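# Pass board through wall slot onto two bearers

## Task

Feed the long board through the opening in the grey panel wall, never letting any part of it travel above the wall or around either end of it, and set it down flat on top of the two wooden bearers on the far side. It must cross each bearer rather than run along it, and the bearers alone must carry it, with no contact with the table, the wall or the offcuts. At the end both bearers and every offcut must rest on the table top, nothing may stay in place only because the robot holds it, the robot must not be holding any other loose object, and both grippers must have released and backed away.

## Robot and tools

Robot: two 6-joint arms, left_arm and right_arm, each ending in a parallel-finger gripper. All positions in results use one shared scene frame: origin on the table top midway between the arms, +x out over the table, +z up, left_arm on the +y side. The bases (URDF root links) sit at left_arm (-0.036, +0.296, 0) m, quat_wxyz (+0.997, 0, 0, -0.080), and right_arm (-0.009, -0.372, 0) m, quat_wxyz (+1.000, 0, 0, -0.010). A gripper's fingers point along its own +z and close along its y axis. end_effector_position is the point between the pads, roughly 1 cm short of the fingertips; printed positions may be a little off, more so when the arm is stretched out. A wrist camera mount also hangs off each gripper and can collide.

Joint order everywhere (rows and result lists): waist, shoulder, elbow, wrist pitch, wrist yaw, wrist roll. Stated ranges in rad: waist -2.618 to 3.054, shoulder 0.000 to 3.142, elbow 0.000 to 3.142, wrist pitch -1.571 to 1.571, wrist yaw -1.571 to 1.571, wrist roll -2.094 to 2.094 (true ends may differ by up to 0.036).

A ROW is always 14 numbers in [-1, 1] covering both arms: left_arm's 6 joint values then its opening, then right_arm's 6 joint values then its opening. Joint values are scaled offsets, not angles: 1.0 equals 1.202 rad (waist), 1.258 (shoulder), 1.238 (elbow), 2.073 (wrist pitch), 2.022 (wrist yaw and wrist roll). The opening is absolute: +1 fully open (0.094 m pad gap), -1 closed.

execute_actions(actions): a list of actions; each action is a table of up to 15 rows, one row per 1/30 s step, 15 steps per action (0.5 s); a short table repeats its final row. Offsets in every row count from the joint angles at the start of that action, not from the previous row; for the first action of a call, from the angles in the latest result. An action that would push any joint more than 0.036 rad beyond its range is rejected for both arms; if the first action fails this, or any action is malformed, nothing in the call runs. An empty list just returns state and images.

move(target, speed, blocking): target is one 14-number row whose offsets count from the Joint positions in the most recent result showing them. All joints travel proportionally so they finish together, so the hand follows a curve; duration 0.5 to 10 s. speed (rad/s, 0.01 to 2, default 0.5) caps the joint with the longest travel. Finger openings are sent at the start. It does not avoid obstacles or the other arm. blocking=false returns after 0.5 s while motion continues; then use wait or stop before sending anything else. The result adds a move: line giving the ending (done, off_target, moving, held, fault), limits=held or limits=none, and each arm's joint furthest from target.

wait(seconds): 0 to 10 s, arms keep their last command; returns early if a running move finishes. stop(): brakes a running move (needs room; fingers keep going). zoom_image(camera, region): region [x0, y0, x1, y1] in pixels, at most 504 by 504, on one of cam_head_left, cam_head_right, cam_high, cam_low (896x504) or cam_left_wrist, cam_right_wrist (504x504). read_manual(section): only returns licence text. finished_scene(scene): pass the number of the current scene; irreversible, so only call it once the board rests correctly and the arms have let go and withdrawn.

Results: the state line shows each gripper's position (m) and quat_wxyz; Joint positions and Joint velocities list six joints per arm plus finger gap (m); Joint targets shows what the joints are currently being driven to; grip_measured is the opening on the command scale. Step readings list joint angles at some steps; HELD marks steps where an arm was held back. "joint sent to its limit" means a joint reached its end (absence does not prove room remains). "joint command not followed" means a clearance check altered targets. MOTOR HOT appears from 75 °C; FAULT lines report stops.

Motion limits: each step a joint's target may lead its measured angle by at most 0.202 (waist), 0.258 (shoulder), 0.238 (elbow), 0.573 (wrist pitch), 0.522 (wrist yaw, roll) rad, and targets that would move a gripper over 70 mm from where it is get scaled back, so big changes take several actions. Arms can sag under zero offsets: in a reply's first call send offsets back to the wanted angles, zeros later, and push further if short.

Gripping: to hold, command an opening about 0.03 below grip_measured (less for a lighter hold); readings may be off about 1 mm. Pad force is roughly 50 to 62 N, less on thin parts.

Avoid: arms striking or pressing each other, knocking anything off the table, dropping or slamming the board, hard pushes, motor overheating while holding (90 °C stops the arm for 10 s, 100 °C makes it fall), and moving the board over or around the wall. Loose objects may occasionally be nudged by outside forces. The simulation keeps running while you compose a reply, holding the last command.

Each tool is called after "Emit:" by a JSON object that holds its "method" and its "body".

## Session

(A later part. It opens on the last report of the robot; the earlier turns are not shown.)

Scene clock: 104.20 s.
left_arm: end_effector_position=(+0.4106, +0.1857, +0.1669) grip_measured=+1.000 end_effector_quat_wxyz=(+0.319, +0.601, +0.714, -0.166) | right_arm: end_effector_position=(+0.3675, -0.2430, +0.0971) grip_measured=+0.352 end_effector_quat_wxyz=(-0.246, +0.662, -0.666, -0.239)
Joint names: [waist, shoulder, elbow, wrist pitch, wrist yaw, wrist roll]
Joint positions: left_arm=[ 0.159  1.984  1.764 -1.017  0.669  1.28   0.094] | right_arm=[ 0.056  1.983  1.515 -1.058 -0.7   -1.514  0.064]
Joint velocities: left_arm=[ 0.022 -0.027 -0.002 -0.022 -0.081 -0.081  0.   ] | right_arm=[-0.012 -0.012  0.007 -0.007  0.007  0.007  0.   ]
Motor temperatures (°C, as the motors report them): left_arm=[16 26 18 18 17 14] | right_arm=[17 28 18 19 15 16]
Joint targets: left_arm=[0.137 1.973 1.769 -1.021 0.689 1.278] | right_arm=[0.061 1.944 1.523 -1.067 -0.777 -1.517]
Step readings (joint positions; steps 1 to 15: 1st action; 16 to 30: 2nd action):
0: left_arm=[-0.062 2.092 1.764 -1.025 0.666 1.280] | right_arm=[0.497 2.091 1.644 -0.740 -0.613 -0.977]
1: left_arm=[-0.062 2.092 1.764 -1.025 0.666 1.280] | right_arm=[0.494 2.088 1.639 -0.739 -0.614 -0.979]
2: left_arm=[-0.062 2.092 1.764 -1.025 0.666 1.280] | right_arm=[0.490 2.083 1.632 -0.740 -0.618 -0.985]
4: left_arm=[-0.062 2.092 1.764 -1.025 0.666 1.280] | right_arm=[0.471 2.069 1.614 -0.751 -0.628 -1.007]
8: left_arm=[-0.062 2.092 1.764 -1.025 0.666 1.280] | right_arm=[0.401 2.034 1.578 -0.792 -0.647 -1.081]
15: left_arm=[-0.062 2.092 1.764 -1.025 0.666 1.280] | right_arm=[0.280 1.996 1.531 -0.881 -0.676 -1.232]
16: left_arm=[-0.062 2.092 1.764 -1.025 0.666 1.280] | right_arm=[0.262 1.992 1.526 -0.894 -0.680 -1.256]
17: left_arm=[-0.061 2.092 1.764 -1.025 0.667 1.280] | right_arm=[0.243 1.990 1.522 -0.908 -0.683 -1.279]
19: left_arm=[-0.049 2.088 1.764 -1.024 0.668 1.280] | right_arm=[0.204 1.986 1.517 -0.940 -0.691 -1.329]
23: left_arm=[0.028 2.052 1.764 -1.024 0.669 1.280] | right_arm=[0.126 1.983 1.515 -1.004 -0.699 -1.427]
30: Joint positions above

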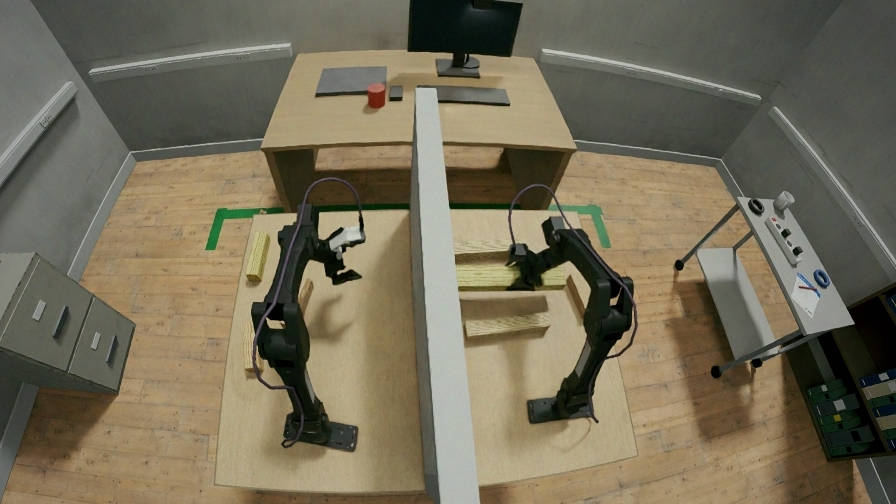

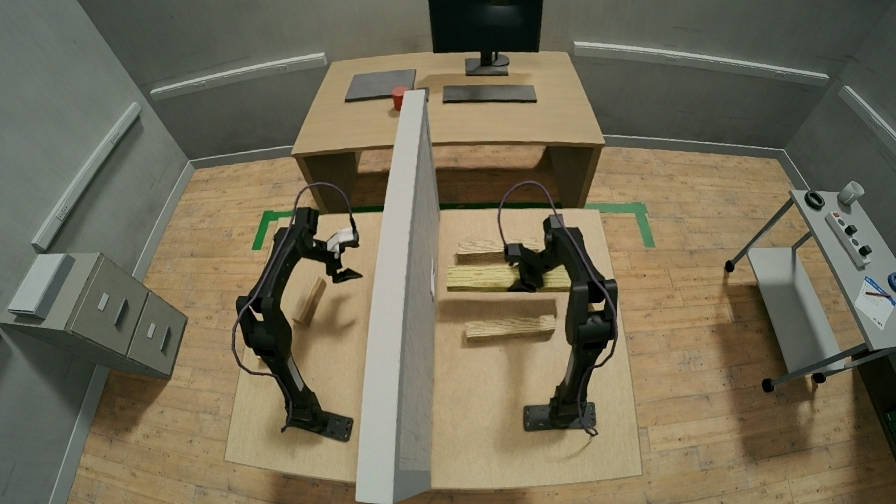

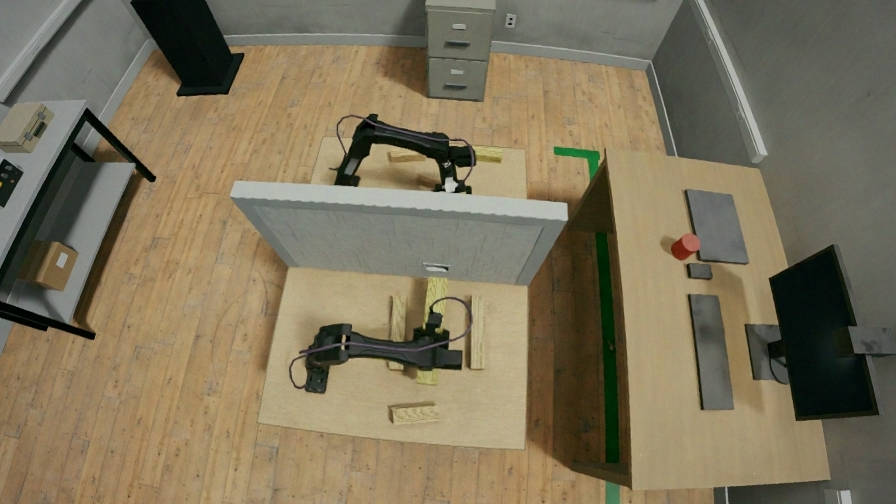

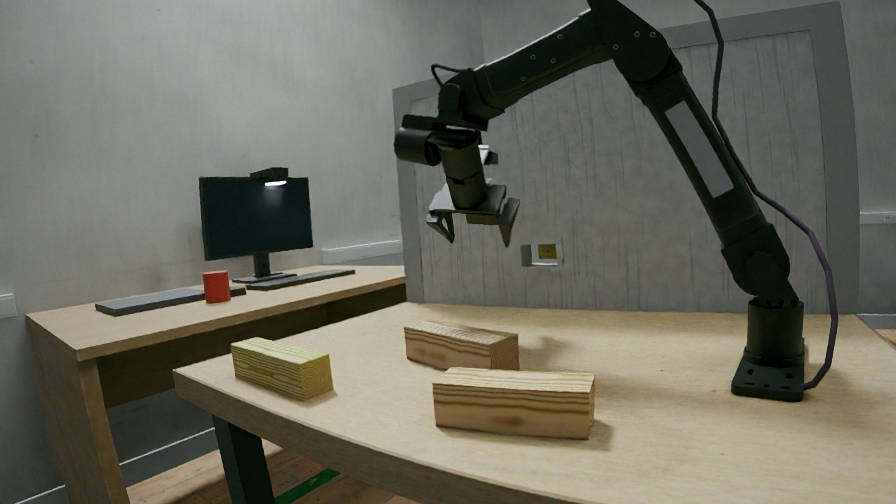

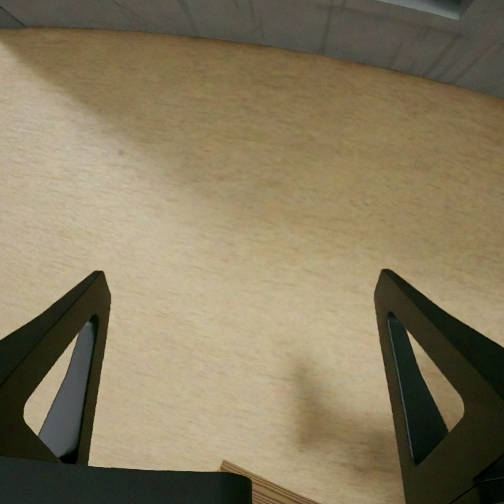

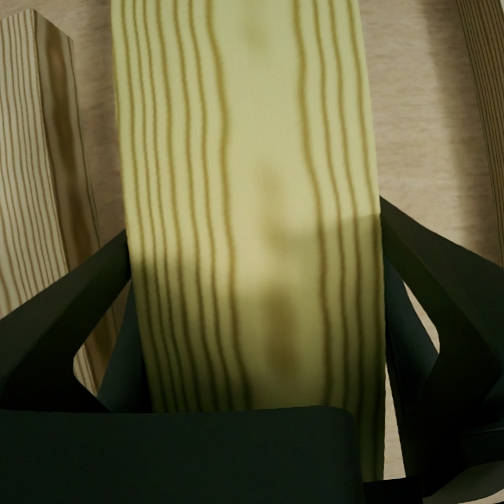

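Emit:
{"method": "execute_actions", "body": {"actions": []}}

Scene clock: 104.70 s.
left_arm: end_effector_position=(+0.4087, +0.1783, +0.1671) grip_measured=+1.000 end_effector_quat_wxyz=(+0.318, +0.606, +0.709, -0.169) | right_arm: end_effector_position=(+0.3674, -0.2426, +0.0973) grip_measured=+0.352 end_effector_quat_wxyz=(-0.247, +0.662, -0.666, -0.240)
Joint names: [waist, shoulder, elbow, wrist pitch, wrist yaw, wrist roll]
Joint positions: left_arm=[ 0.143  1.984  1.764 -1.017  0.669  1.28   0.094] | right_arm=[ 0.056  1.983  1.515 -1.058 -0.702 -1.514  0.064]
Joint velocities: left_arm=[-0.012 -0.017  0.002 -0.11  -0.022 -0.051  0.   ] | right_arm=[-0.007 -0.007  0.007  0.037 -0.037 -0.022 -0.001]
Motor temperatures (°C, as the motors report them): left_arm=[16 26 18 18 16 14] | right_arm=[17 28 18 19 15 16]
Joint targets: left_arm=[0.137 1.972 1.769 -1.021 0.689 1.278] | right_arm=[0.061 1.944 1.523 -1.067 -0.777 -1.517]

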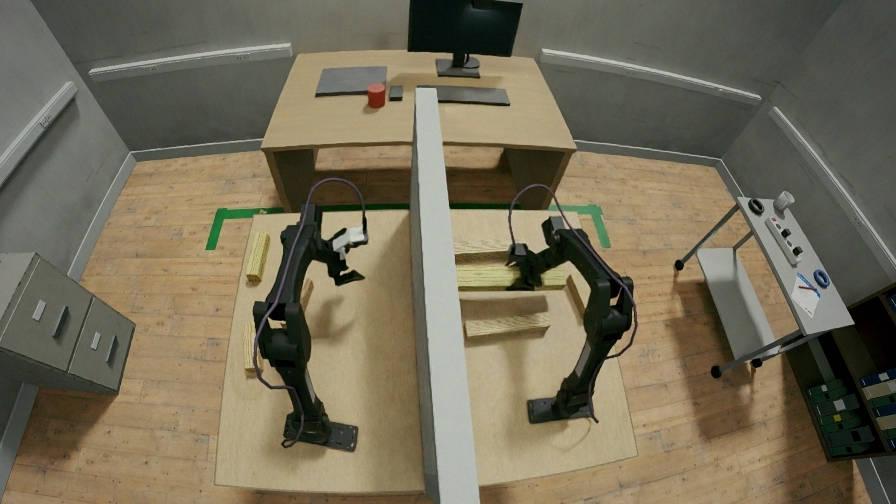

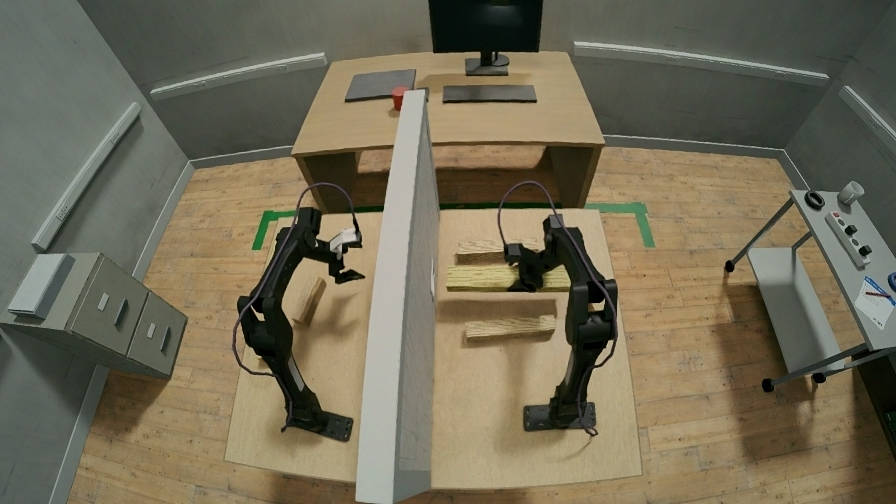

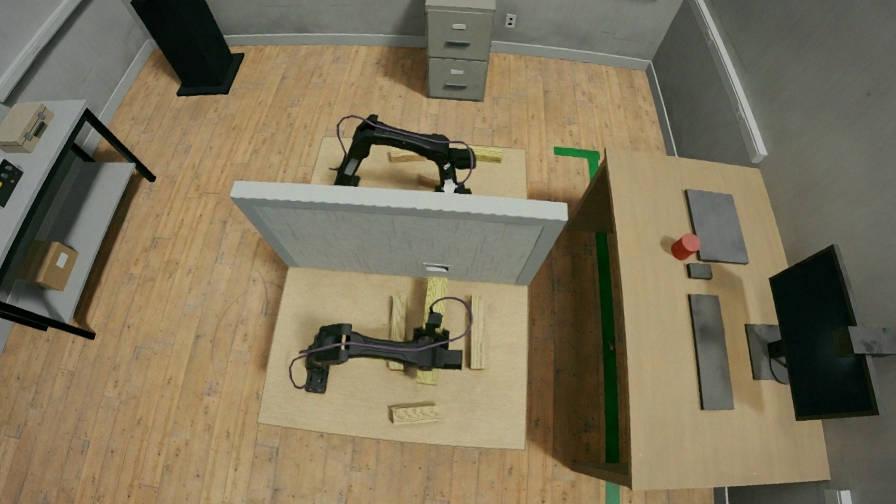

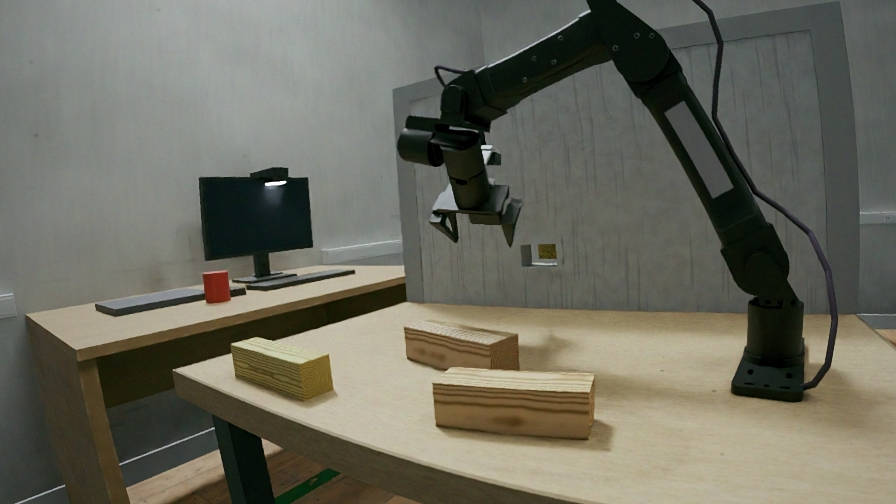

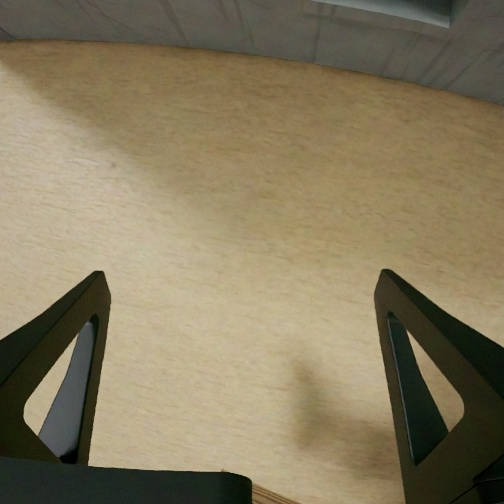

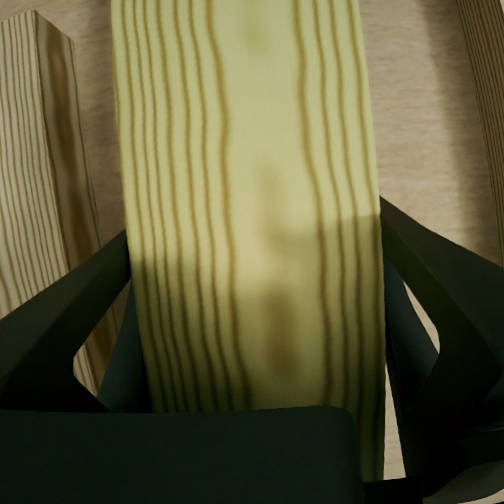

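Emit:
{"method": "execute_actions", "body": {"actions": [[[0,-0.008,0.004,-0.002,0.010,-0.001,1,0.0033,-0.0447,-0.0212,0.0094,-0.0354,0.0104,0.1],[0,-0.008,0.004,-0.002,0.010,-0.001,1,0.0036,-0.0533,-0.0316,0.0227,-0.0331,0.0268,0.1],[0,-0.008,0.004,-0.002,0.010,-0.001,1,0.0042,-0.0640,-0.0450,0.0383,-0.0304,0.0459,0.1],[0,-0.008,0.004,-0.002,0.010,-0.001,1,0.0052,-0.0765,-0.0612,0.0563,-0.0273,0.0678,0.1],[0,-0.008,0.004,-0.002,0.010,-0.001,1,0.0067,-0.0908,-0.0797,0.0763,-0.0236,0.0923,0.1],[0,-0.008,0.004,-0.002,0.010,-0.001,1,0.0085,-0.1067,-0.1005,0.0982,-0.0196,0.1193,0.1],[0,-0.008,0.004,-0.002,0.010,-0.001,1,0.0109,-0.1241,-0.1239,0.1216,-0.0154,0.1485,0.1],[0,-0.008,0.004,-0.002,0.010,-0.001,1,0.0140,-0.1428,-0.1487,0.1465,-0.0104,0.1800,0.1],[0,-0.008,0.004,-0.002,0.010,-0.001,1,0.0179,-0.1623,-0.1750,0.1725,-0.0039,0.2136,0.1],[0,-0.008,0.004,-0.002,0.010,-0.001,1,0.0227,-0.1823,-0.2028,0.1995,0.0044,0.2492,0.1],[0,-0.008,0.004,-0.002,0.010,-0.001,1,0.0286,-0.2034,-0.2307,0.2267,0.0150,0.2857,0.1],[0,-0.008,0.004,-0.002,0.010,-0.001,1,0.0358,-0.2234,-0.2590,0.2541,0.0275,0.3232,0.1],[0,-0.008,0.004,-0.002,0.010,-0.001,1,0.0443,-0.2426,-0.2875,0.2813,0.0422,0.3613,0.1],[0,-0.008,0.004,-0.002,0.010,-0.001,1,0.0541,-0.2607,-0.3149,0.3083,0.0592,0.4002,0.1],[0,-0.008,0.004,-0.002,0.010,-0.001,1,0.0652,-0.2773,-0.3412,0.3348,0.0799,0.4380,0.1]],[[0,-0.008,0.004,-0.002,0.010,-0.001,1,0.0396,-0.0906,-0.0767,0.1321,0.0478,0.1792,0.1],[0,-0.008,0.004,-0.002,0.010,-0.001,1,0.0533,-0.1031,-0.0993,0.1550,0.0716,0.2164,0.1],[0,-0.008,0.004,-0.002,0.010,-0.001,1,0.0674,-0.1135,-0.1197,0.1757,0.0974,0.2521,0.1],[0,-0.008,0.004,-0.002,0.010,-0.001,1,0.0834,-0.1214,-0.1380,0.1931,0.1241,0.2863,0.1],[0,-0.008,0.004,-0.002,0.010,-0.001,1,0.0996,-0.1269,-0.1535,0.2088,0.1518,0.3198,0.1],[0,-0.008,0.004,-0.002,0.010,-0.001,1,0.1135,-0.1297,-0.1662,0.2224,0.1807,0.3520,0.1],[0,-0.008,0.004,-0.002,0.010,-0.001,1,0.1298,-0.1292,-0.1770,0.2328,0.2101,0.3823,0.1],[0,-0.008,0.004,-0.002,0.010,-0.001,1,0.1463,-0.1266,-0.1853,0.2412,0.2385,0.4121,0.1],[0,-0.008,0.004,-0.002,0.010,-0.001,1,0.1629,-0.1231,-0.1924,0.2476,0.2669,0.4402,0.1],[0,-0.008,0.004,-0.002,0.010,-0.001,1,0.1810,-0.1188,-0.1982,0.2516,0.2947,0.4669,0.1],[0,-0.008,0.004,-0.002,0.010,-0.001,1,0.1988,-0.1150,-0.2028,0.2537,0.3203,0.4927,0.1],[0,-0.008,0.004,-0.002,0.010,-0.001,1,0.2159,-0.1119,-0.2068,0.2543,0.3445,0.5170,0.1],[0,-0.008,0.004,-0.002,0.010,-0.001,1,0.2322,-0.1103,-0.2102,0.2535,0.3675,0.5395,0.1],[0,-0.008,0.004,-0.002,0.010,-0.001,1,0.2473,-0.1088,-0.2130,0.2511,0.3882,0.5607,0.1],[0,-0.008,0.004,-0.002,0.010,-0.001,1,0.2614,-0.1072,-0.2154,0.2481,0.4062,0.5805,0.1]],[[0,-0.008,0.004,-0.002,0.010,-0.001,1,0.0421,-0.0097,-0.0103,0.0349,0.1077,0.1234,0.1],[0,-0.008,0.004,-0.002,0.010,-0.001,1,0.0535,-0.0085,-0.0120,0.0286,0.1219,0.1391,0.1],[0,-0.008,0.004,-0.002,0.010,-0.001,1,0.0636,-0.0074,-0.0135,0.0216,0.1340,0.1528,0.1],[0,-0.008,0.004,-0.002,0.010,-0.001,1,0.0721,-0.0065,-0.0147,0.0151,0.1432,0.1645,0.1],[0,-0.008,0.004,-0.002,0.010,-0.001,1,0.0795,-0.0057,-0.0158,0.0115,0.1505,0.1738,0.1],[0,-0.008,0.004,-0.002,0.010,-0.001,1,0.0854,-0.0051,-0.0166,0.0084,0.1558,0.1807,0.1],[0,-0.008,0.004,-0.002,0.010,-0.001,1,0.0899,-0.0046,-0.0173,0.0060,0.1593,0.1850,0.1],[0,-0.008,0.004,-0.002,0.010,-0.001,1,0.0933,-0.0043,-0.0177,0.0044,0.1607,0.1867,0.1],[0,-0.008,0.004,-0.002,0.010,-0.001,1,0.0952,-0.0042,-0.0180,0.0036,0.1603,0.1857,0.1],[0,-0.008,0.004,-0.002,0.010,-0.001,1,0.0958,-0.0041,-0.0182,0.0037,0.1580,0.1821,0.1],[0,-0.008,0.004,-0.002,0.010,-0.001,1,0.0958,-0.0041,-0.0182,0.0046,0.1537,0.1760,0.1],[0,-0.008,0.004,-0.002,0.010,-0.001,1,0.0958,-0.0041,-0.0182,0.0063,0.1476,0.1673,0.1],[0,-0.008,0.004,-0.002,0.010,-0.001,1,0.0958,-0.0070,-0.0122,0.0092,0.1427,0.1613,0.1],[0,-0.008,0.004,-0.002,0.010,-0.001,1,0.0958,-0.0070,-0.0122,0.0092,0.1427,0.1613,0.1],[0,-0.008,0.004,-0.002,0.010,-0.001,1,0.0958,-0.0070,-0.0122,0.0092,0.1427,0.1613,0.1]]]}}

Scene clock: 118.30 s.
left_arm: end_effector_position=(+0.4087, +0.1783, +0.1671) grip_measured=+1.000 end_effector_quat_wxyz=(+0.318, +0.606, +0.709, -0.169) | right_arm: end_effector_position=(+0.3617, -0.2438, +0.0739) grip_measured=+0.352 end_effector_quat_wxyz=(+0.340, +0.001, +0.940, -0.004)
Joint names: [waist, shoulder, elbow, wrist pitch, wrist yaw, wrist roll]
Joint positions: left_arm=[ 0.143  1.984  1.764 -1.017  0.669  1.28   0.094] | right_arm=[ 0.485  1.576  0.862 -0.221  0.298  0.367  0.063]
Joint velocities: left_arm=[-0.007  0.027  0.002 -0.037  0.051  0.022  0.   ] | right_arm=[-0.007 -0.002  0.007 -0.081 -0.007 -0.022 -0.001]
Motor temperatures (°C, as the motors report them): left_arm=[16 26 18 18 16 14] | right_arm=[17 29 18 18 15 16]
Joint targets: left_arm=[0.143 1.974 1.769 -1.021 0.689 1.278] | right_arm=[0.494 1.567 0.871 -0.167 0.328 0.367]
Step readings (joint positions; steps 1 to 15: 1st action; 16 to 30: 2nd action; 31 to 45: 3rd action):
0: left_arm=[0.143 1.984 1.764 -1.017 0.669 1.280] | right_arm=[0.056 1.983 1.515 -1.058 -0.702 -1.514]
1: left_arm=[0.143 1.984 1.764 -1.017 0.669 1.280] | right_arm=[0.056 1.981 1.511 -1.054 -0.702 -1.511]
2: left_arm=[0.143 1.984 1.764 -1.017 0.669 1.280] | right_arm=[0.056 1.974 1.501 -1.045 -0.702 -1.503]
4: left_arm=[0.143 1.984 1.764 -1.017 0.669 1.280] | right_arm=[0.056 1.952 1.471 -1.019 -0.701 -1.469]
8: left_arm=[0.143 1.984 1.764 -1.017 0.669 1.280] | right_arm=[0.057 1.880 1.379 -0.913 -0.688 -1.334]
15: left_arm=[0.143 1.984 1.764 -1.017 0.669 1.280] | right_arm=[0.103 1.704 1.150 -0.604 -0.593 -0.919]
16: left_arm=[0.143 1.984 1.764 -1.017 0.669 1.280] | right_arm=[0.116 1.679 1.115 -0.556 -0.567 -0.850]
17: left_arm=[0.143 1.984 1.764 -1.017 0.669 1.280] | right_arm=[0.131 1.653 1.080 -0.511 -0.536 -0.780]
19: left_arm=[0.143 1.984 1.764 -1.017 0.669 1.280] | right_arm=[0.165 1.608 1.020 -0.431 -0.467 -0.639]
23: left_arm=[0.143 1.984 1.764 -1.017 0.669 1.280] | right_arm=[0.241 1.576 0.943 -0.292 -0.297 -0.365]
30: left_arm=[0.143 1.984 1.764 -1.017 0.669 1.280] | right_arm=[0.379 1.576 0.886 -0.186 0.040 0.041]
31: left_arm=[0.143 1.984 1.764 -1.017 0.669 1.280] | right_arm=[0.397 1.576 0.882 -0.183 0.079 0.089]
32: left_arm=[0.143 1.984 1.764 -1.017 0.669 1.280] | right_arm=[0.413 1.576 0.879 -0.183 0.116 0.134]
34: left_arm=[0.143 1.984 1.764 -1.017 0.669 1.280] | right_arm=[0.441 1.576 0.873 -0.187 0.180 0.214]
38: left_arm=[0.143 1.984 1.764 -1.017 0.669 1.280] | right_arm=[0.476 1.576 0.864 -0.208 0.267 0.327]
45: Joint positions above

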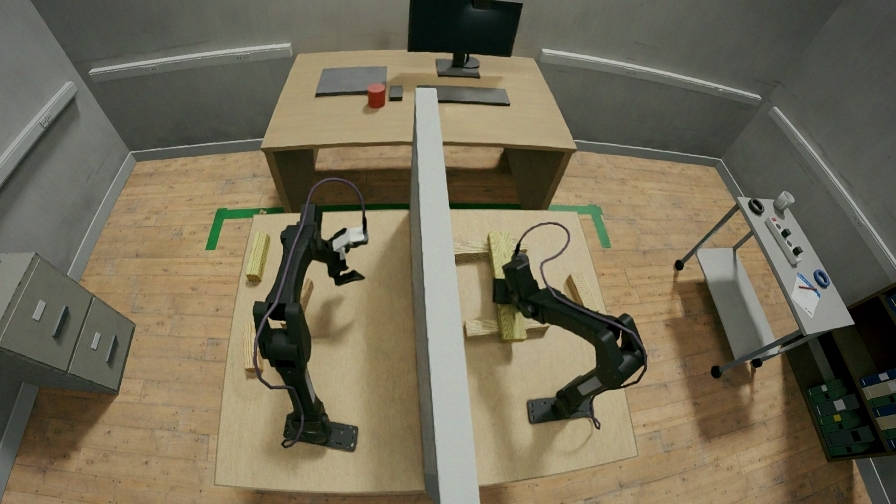

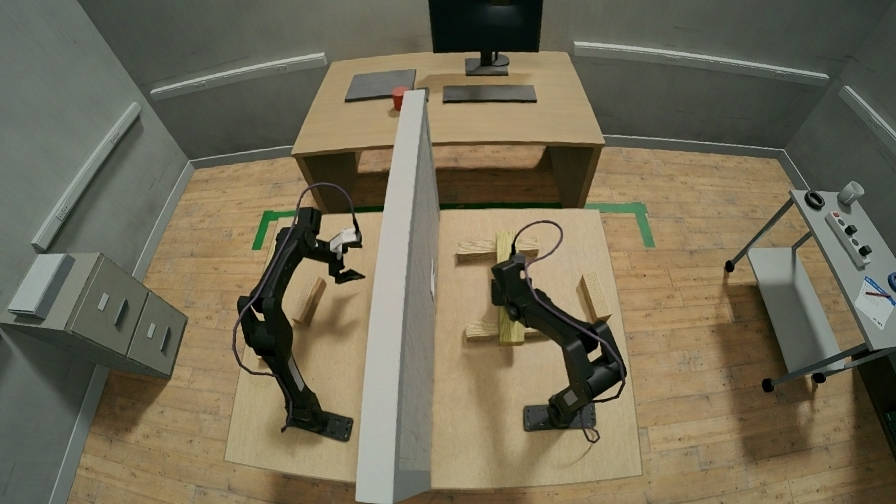

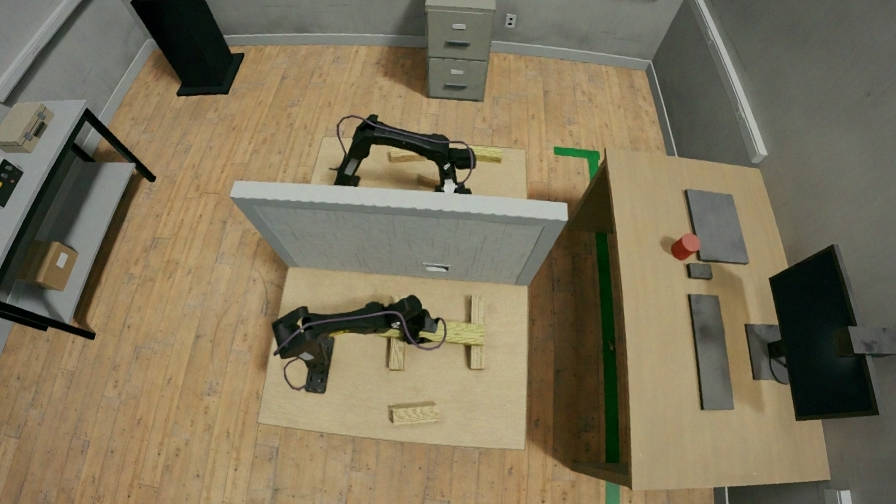

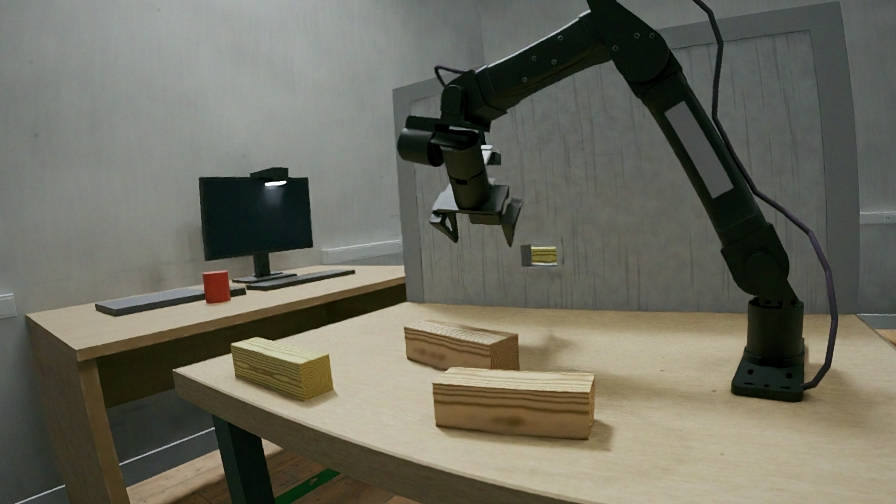

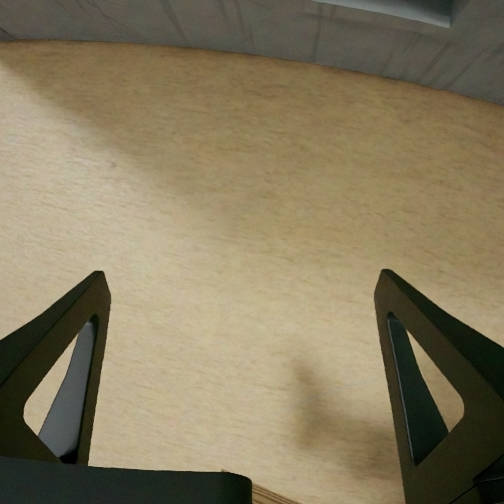

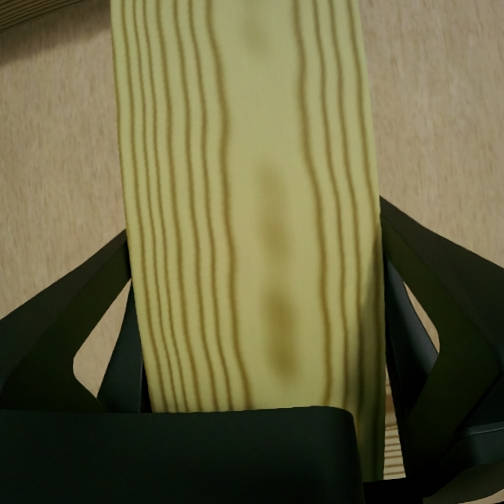

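Emit:
{"method": "zoom_image", "body": {"camera": "cam_high", "region": [340, 260, 540, 400]}}

Emit:
{"method": "zoom_image", "body": {"camera": "cam_head_right", "region": [430, 210, 630, 370]}}

Region (340, 260, 540, 400) of cam_high's 896x504 image, scaled by 2.520, with more detail than that image has; it fills the top 353 rows of this view, and the rest is white.

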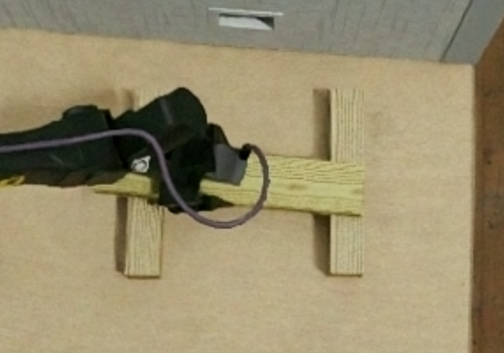

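Region (430, 210, 630, 370) of cam_head_right's 896x504 image, scaled by 2.520, with more detail than that image has; it fills the top 403 rows of this view, and the rest is white.

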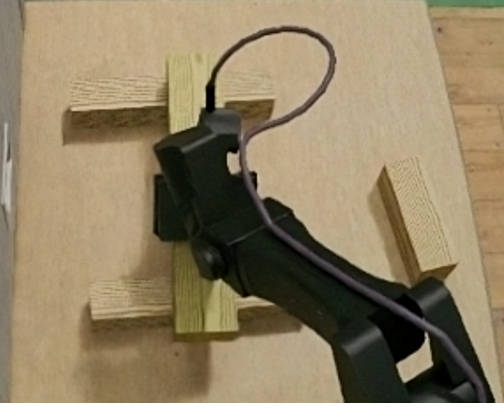

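Emit:
{"method": "execute_actions", "body": {"actions": [[[0,-0.008,0.004,-0.002,0.010,-0.001,1,0.005,0.0114,0.012,0.0375,0.0143,0,0.1],[0,-0.008,0.004,-0.002,0.010,-0.001,1,0.005,0.0157,0.016,0.0446,0.0143,0,0.1],[0,-0.008,0.004,-0.002,0.010,-0.001,1,0.005,0.0212,0.0186,0.0524,0.0143,0,0.1],[0,-0.008,0.004,-0.002,0.010,-0.001,1,0.005,0.0273,0.0186,0.0606,0.0143,0,0.1],[0,-0.008,0.004,-0.002,0.010,-0.001,1,0.005,0.0336,0.0186,0.0685,0.0143,0,0.1],[0,-0.008,0.004,-0.002,0.010,-0.001,1,0.005,0.0413,0.0186,0.0759,0.0143,0,0.1],[0,-0.008,0.004,-0.002,0.010,-0.001,1,0.005,0.0483,0.0186,0.0822,0.0143,0,0.1],[0,-0.008,0.004,-0.002,0.010,-0.001,1,0.005,0.0542,0.0186,0.0871,0.0143,0,0.1],[0,-0.008,0.004,-0.002,0.010,-0.001,1,0.005,0.0587,0.0186,0.0903,0.0143,0,0.1],[0,-0.008,0.004,-0.002,0.010,-0.001,1,0.005,0.0615,0.0186,0.0916,0.0143,0,0.1],[0,-0.008,0.004,-0.002,0.010,-0.001,1,0.005,0.0625,0.0186,0.0909,0.0143,0,0.1],[0,-0.008,0.004,-0.002,0.010,-0.001,1,0.005,0.0625,0.0186,0.0883,0.0143,0,0.1],[0,-0.008,0.004,-0.002,0.010,-0.001,1,0.005,0.0609,0.0186,0.0839,0.0143,0,0.1],[0,-0.008,0.004,-0.002,0.010,-0.001,1,0.005,0.0577,0.0186,0.0799,0.0143,0,0.1],[0,-0.008,0.004,-0.002,0.010,-0.001,1,0.005,0.0561,0.0186,0.0799,0.0143,0,0.1]]]}}

Scene clock: 122.30 s.
left_arm: end_effector_position=(+0.4087, +0.1783, +0.1671) grip_measured=+1.000 end_effector_quat_wxyz=(+0.318, +0.606, +0.709, -0.169) | right_arm: end_effector_position=(+0.3751, -0.2376, +0.0588) grip_measured=+0.352 end_effector_quat_wxyz=(+0.349, +0.002, +0.937, -0.001)
Joint names: [waist, shoulder, elbow, wrist pitch, wrist yaw, wrist roll]
Joint positions: left_arm=[ 0.143  1.984  1.764 -1.017  0.669  1.28   0.094] | right_arm=[ 0.485  1.654  0.862 -0.122  0.301  0.366  0.063]
Joint velocities: left_arm=[-0.007  0.002 -0.007  0.022 -0.037 -0.022  0.   ] | right_arm=[-0.012 -0.007 -0.012  0.022 -0.037  0.037 -0.   ]
Motor temperatures (°C, as the motors report them): left_arm=[16 26 18 18 16 14] | right_arm=[17 28 18 19 15 16]
Joint targets: left_arm=[0.143 1.974 1.769 -1.021 0.689 1.278] | right_arm=[0.491 1.646 0.885 -0.055 0.327 0.367]
Step readings (joint positions):
0: left_arm=[0.143 1.984 1.764 -1.017 0.669 1.280] | right_arm=[0.485 1.576 0.862 -0.221 0.298 0.367]
1: left_arm=[0.143 1.984 1.764 -1.017 0.669 1.280] | right_arm=[0.485 1.578 0.862 -0.219 0.298 0.367]
2: left_arm=[0.143 1.984 1.764 -1.017 0.669 1.280] | right_arm=[0.485 1.583 0.862 -0.213 0.298 0.367]
4: left_arm=[0.143 1.984 1.764 -1.017 0.669 1.280] | right_arm=[0.485 1.599 0.862 -0.196 0.298 0.367]
8: left_arm=[0.143 1.984 1.764 -1.017 0.669 1.280] | right_arm=[0.485 1.638 0.862 -0.154 0.298 0.367]
15: Joint positions above

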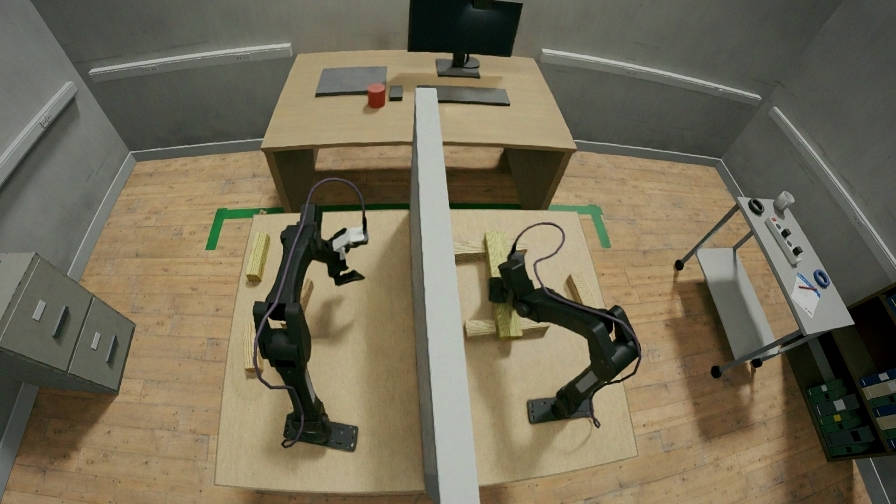

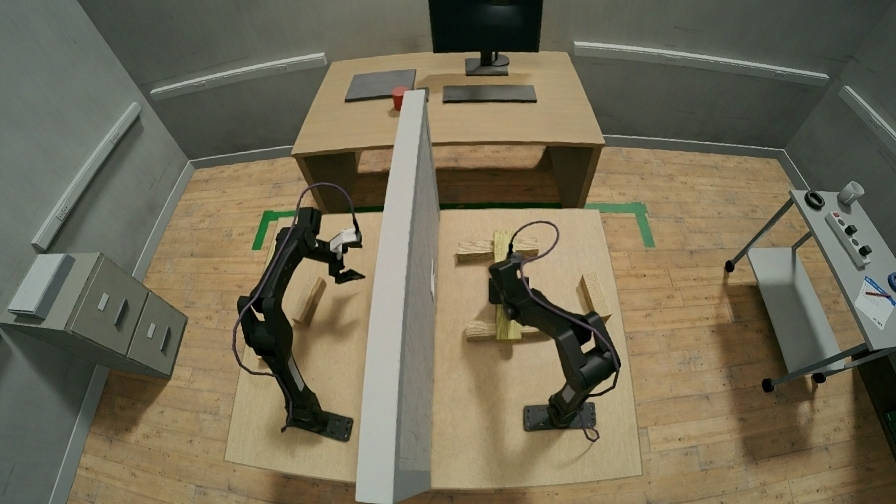

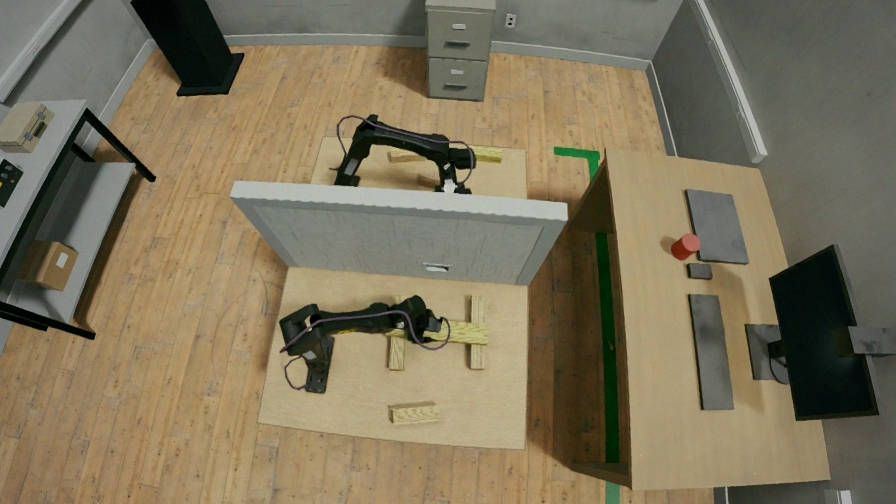

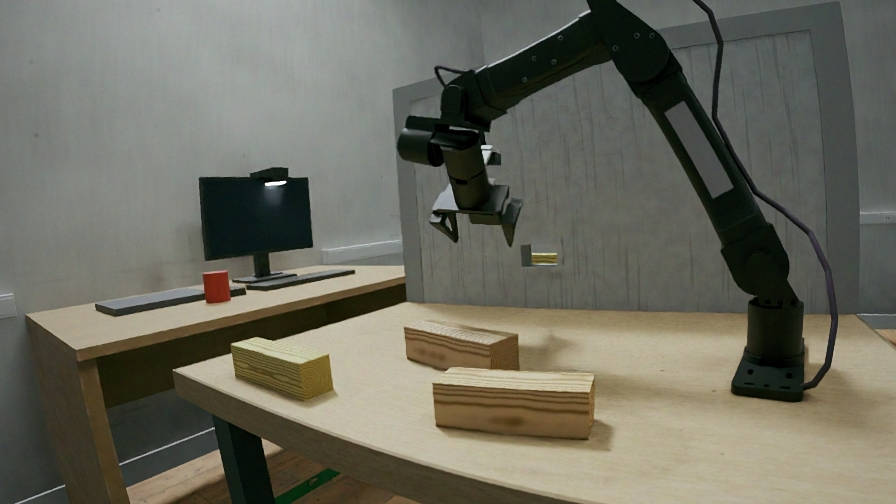

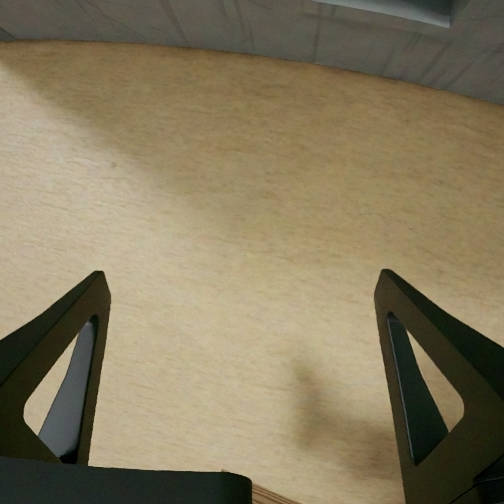

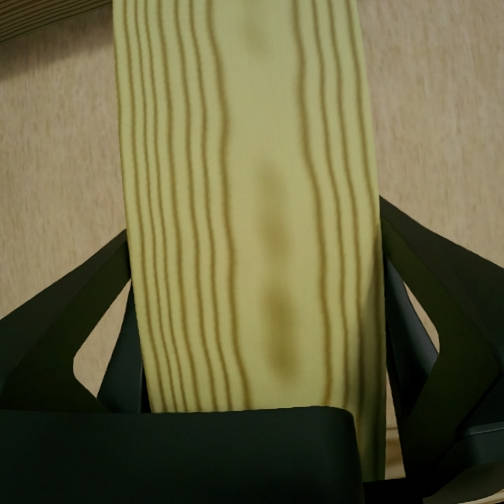

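Emit:
{"method": "zoom_image", "body": {"camera": "cam_high", "region": [370, 280, 510, 380]}}

Emit:
{"method": "zoom_image", "body": {"camera": "cam_head_right", "region": [440, 220, 580, 360]}}

Region (370, 280, 510, 380) of cam_high's 896x504 image, scaled by 3.600, with more detail than that image has; it fills the top 360 rows of this view, and the rest is white.

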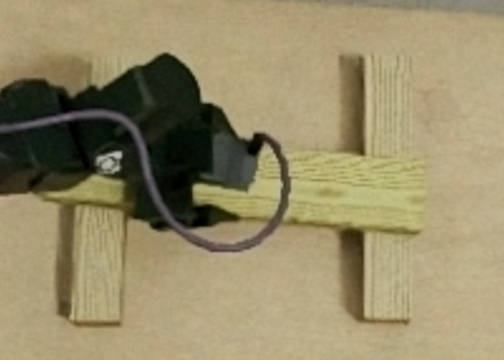

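Region (440, 220, 580, 360) of cam_head_right's 896x504 image, scaled by 3.600, with more detail than that image has.

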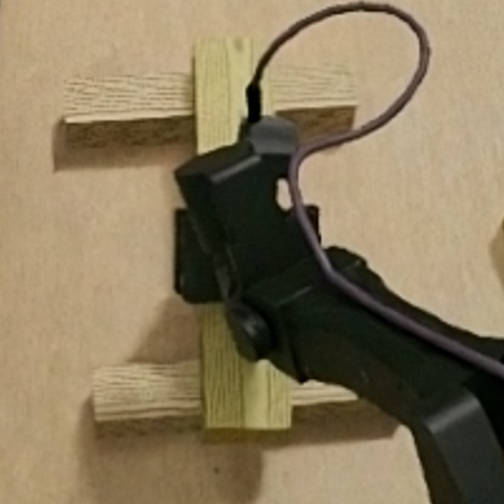

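Emit:
{"method": "execute_actions", "body": {"actions": [[[0,-0.008,0.004,-0.002,0.010,-0.001,1,0.004,-0.0059,0.0183,0.0313,0.0125,0,0.1],[0,-0.008,0.004,-0.002,0.010,-0.001,1,0.004,-0.0045,0.0176,0.0282,0.0116,0,0.1],[0,-0.008,0.004,-0.002,0.010,-0.001,1,0.004,-0.0025,0.0166,0.0235,0.0101,0,0.1],[0,-0.008,0.004,-0.002,0.010,-0.001,1,0.004,0.0,0.0153,0.0181,0.0084,0,0.1],[0,-0.008,0.004,-0.002,0.010,-0.001,1,0.004,0.0025,0.0141,0.0126,0.0067,0,0.1],[0,-0.008,0.004,-0.002,0.010,-0.001,1,0.004,0.0045,0.0131,0.0080,0.0052,0,0.1],[0,-0.008,0.004,-0.002,0.010,-0.001,1,0.004,0.0059,0.0124,0.0049,0.0043,0,0.1],[0,-0.008,0.004,-0.002,0.010,-0.001,1,0.004,0.0064,0.0121,0.0039,0.0040,0,0.1],[0,-0.008,0.004,-0.002,0.010,-0.001,1,0.004,0.0064,0.0121,0.0039,0.0040,0,0.1],[0,-0.008,0.004,-0.002,0.010,-0.001,1,0.004,0.0064,0.0121,0.0039,0.0040,0,1],[0,-0.008,0.004,-0.002,0.010,-0.001,1,0.004,0.0032,0.0121,0.0039,0.0040,0,1],[0,-0.008,0.004,-0.002,0.010,-0.001,1,0.004,-0.0048,0.0121,0.0039,0.0040,0,1],[0,-0.008,0.004,-0.002,0.010,-0.001,1,0.004,-0.0143,0.0121,0.0039,0.0040,0,1],[0,-0.008,0.004,-0.002,0.010,-0.001,1,0.004,-0.0286,0.0121,0.0039,0.0040,0,1],[0,-0.008,0.004,-0.002,0.010,-0.001,1,0.004,-0.0461,0.0121,0.0039,0.0040,0,1]],[[0,-0.008,0.004,-0.002,0.010,-0.001,1,0.003,-0.0510,0.0121,0.0039,0.0040,0,1],[0,-0.008,0.004,-0.002,0.010,-0.001,1,0.003,-0.0696,0.0121,0.0039,0.0040,0,1],[0,-0.008,0.004,-0.002,0.010,-0.001,1,0.003,-0.0890,0.0121,0.0039,0.0040,0,1],[0,-0.008,0.004,-0.002,0.010,-0.001,1,0.003,-0.1084,0.0121,0.0039,0.0040,0,1],[0,-0.008,0.004,-0.002,0.010,-0.001,1,0.003,-0.1270,0.0121,0.0039,0.0040,0,1],[0,-0.008,0.004,-0.002,0.010,-0.001,1,0.003,-0.1442,0.0121,0.0039,0.0040,0,1],[0,-0.008,0.004,-0.002,0.010,-0.001,1,0.003,-0.1593,0.0121,0.0039,0.0040,0,1],[0,-0.008,0.004,-0.002,0.010,-0.001,1,0.003,-0.1716,0.0121,0.0039,0.0040,0,1],[0,-0.008,0.004,-0.002,0.010,-0.001,1,0.003,-0.1808,0.0121,0.0039,0.0040,0,1],[0,-0.008,0.004,-0.002,0.010,-0.001,1,0.003,-0.1865,0.0121,0.0039,0.0040,0,1],[0,-0.008,0.004,-0.002,0.010,-0.001,1,0.003,-0.1884,0.0121,0.0039,0.0040,0,1],[0,-0.008,0.004,-0.002,0.010,-0.001,1,0.003,-0.1884,0.0121,0.0039,0.0040,0,1],[0,-0.008,0.004,-0.002,0.010,-0.001,1,0.003,-0.1884,0.0121,0.0039,0.0040,0,1],[0,-0.008,0.004,-0.002,0.010,-0.001,1,0.003,-0.1860,0.0121,0.0039,0.0040,0,1],[0,-0.008,0.004,-0.002,0.010,-0.001,1,0.003,-0.1840,0.0121,0.0039,0.0040,0,1]]]}}

Scene clock: 124.90 s.
left_arm: end_effector_position=(+0.4087, +0.1783, +0.1671) grip_measured=+1.000 end_effector_quat_wxyz=(+0.318, +0.606, +0.709, -0.169) | right_arm: end_effector_position=(+0.3796, -0.2352, +0.1507) grip_measured=+1.000 end_effector_quat_wxyz=(+0.448, +0.021, +0.893, +0.050)
Joint names: [waist, shoulder, elbow, wrist pitch, wrist yaw, wrist roll]
Joint positions: left_arm=[ 0.143  1.984  1.764 -1.017  0.669  1.28   0.094] | right_arm=[ 0.485  1.422  0.862 -0.112  0.301  0.366  0.094]
Joint velocities: left_arm=[-0.017  0.002  0.007 -0.007  0.007 -0.037  0.   ] | right_arm=[ 0.002 -0.027 -0.007 -0.066 -0.007 -0.007  0.   ]
Motor temperatures (°C, as the motors report them): left_arm=[16 25 18 18 16 14] | right_arm=[17 28 18 20 15 16]
Joint targets: left_arm=[0.143 1.974 1.769 -1.021 0.689 1.278] | right_arm=[0.489 1.417 0.877 -0.117 0.309 0.366]
Step readings (joint positions; steps 1 to 15: 1st action; 16 to 30: 2nd action):
0: left_arm=[0.143 1.984 1.764 -1.017 0.669 1.280] | right_arm=[0.485 1.654 0.862 -0.122 0.301 0.366]
1: left_arm=[0.143 1.984 1.764 -1.017 0.669 1.280] | right_arm=[0.485 1.654 0.862 -0.122 0.301 0.366]
2: left_arm=[0.143 1.984 1.764 -1.017 0.669 1.280] | right_arm=[0.485 1.654 0.862 -0.122 0.301 0.366]
4: left_arm=[0.143 1.984 1.764 -1.017 0.669 1.280] | right_arm=[0.485 1.654 0.862 -0.123 0.301 0.366]
8: left_arm=[0.143 1.984 1.764 -1.017 0.669 1.280] | right_arm=[0.485 1.654 0.862 -0.129 0.301 0.366]
15: left_arm=[0.143 1.984 1.764 -1.017 0.669 1.280] | right_arm=[0.485 1.648 0.862 -0.126 0.301 0.366]
16: left_arm=[0.143 1.984 1.764 -1.017 0.669 1.280] | right_arm=[0.485 1.639 0.862 -0.126 0.301 0.366]
17: left_arm=[0.143 1.984 1.764 -1.017 0.669 1.280] | right_arm=[0.485 1.625 0.862 -0.126 0.301 0.366]
19: left_arm=[0.143 1.984 1.764 -1.017 0.669 1.280] | right_arm=[0.485 1.584 0.862 -0.127 0.301 0.366]
23: left_arm=[0.143 1.984 1.764 -1.017 0.669 1.280] | right_arm=[0.485 1.481 0.862 -0.123 0.301 0.366]
30: Joint positions above

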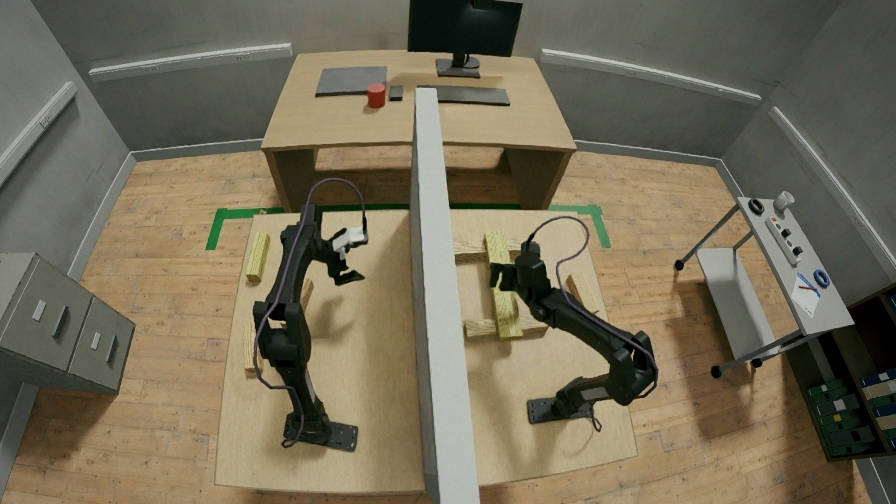

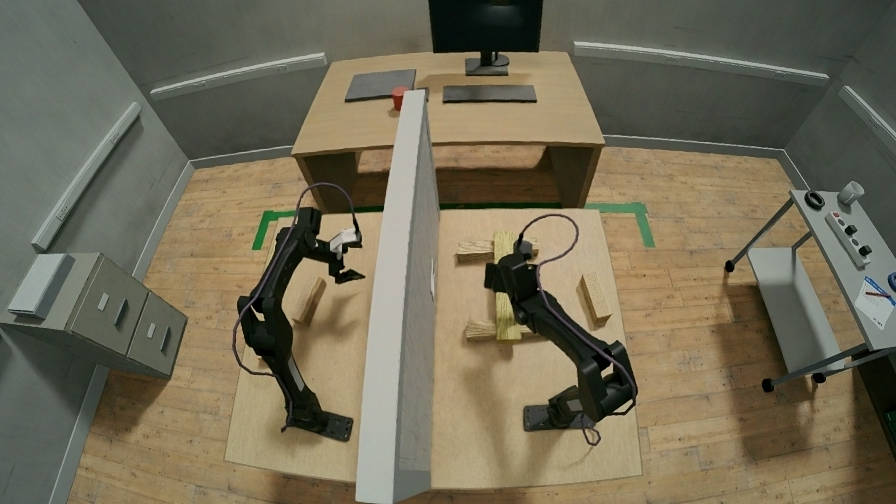

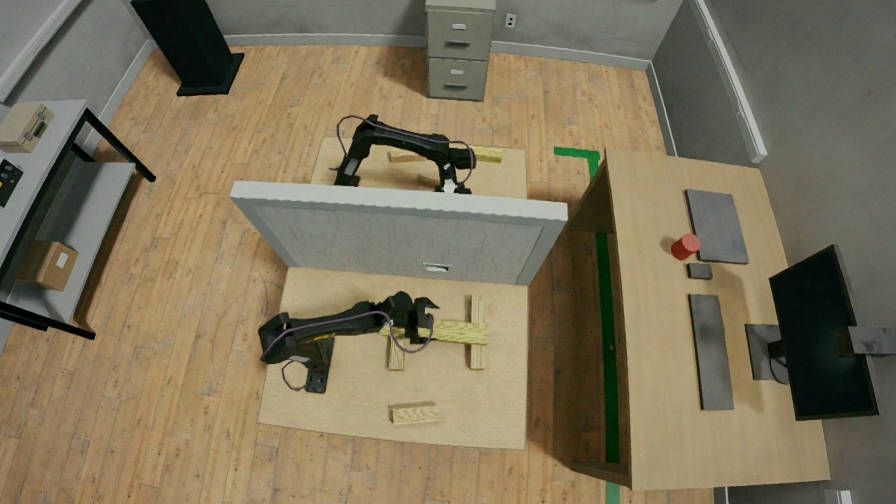

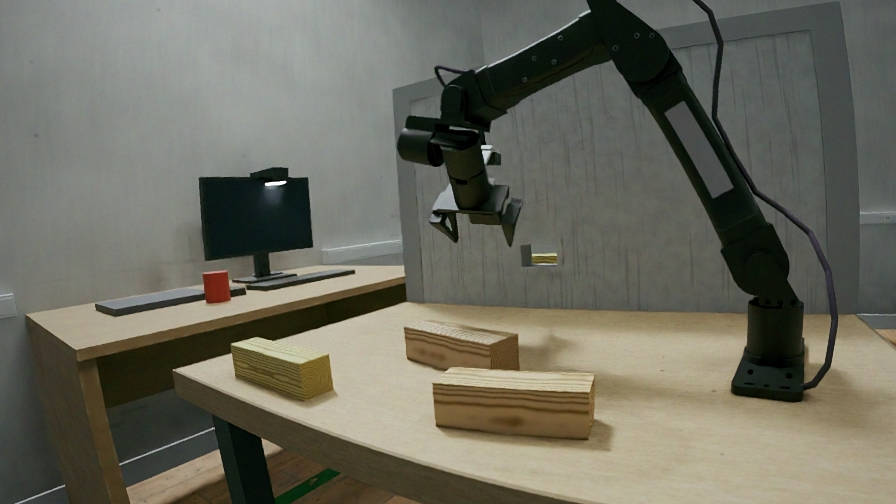

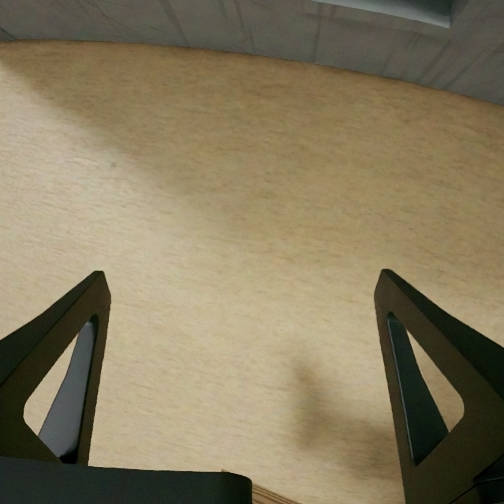

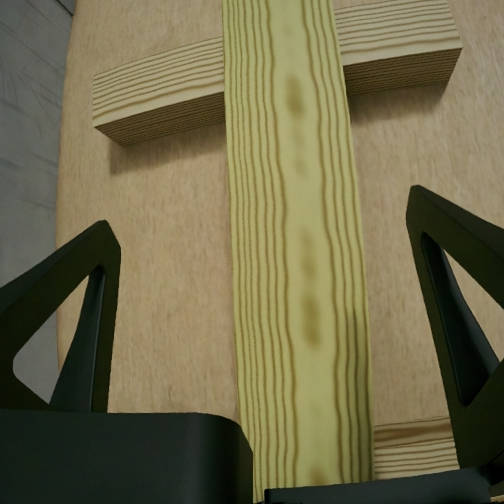

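Emit:
{"method": "zoom_image", "body": {"camera": "cam_high", "region": [350, 270, 530, 430]}}

Region (350, 270, 530, 430) of cam_high's 896x504 image, scaled by 2.800, with more detail than that image has.

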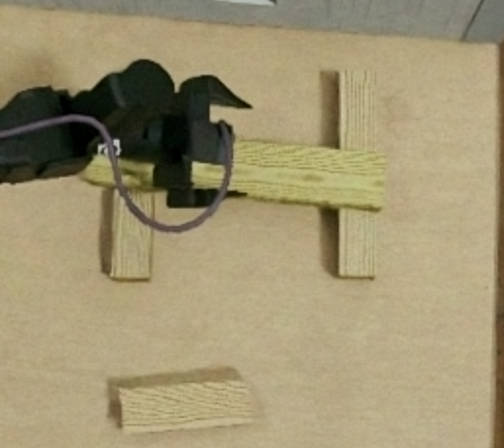

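The board lies across both bearers, and the gripper is open and lifted clear.

Emit:
{"method": "finished_scene", "body": {"scene": 2}}

The scene is finished: the task was done.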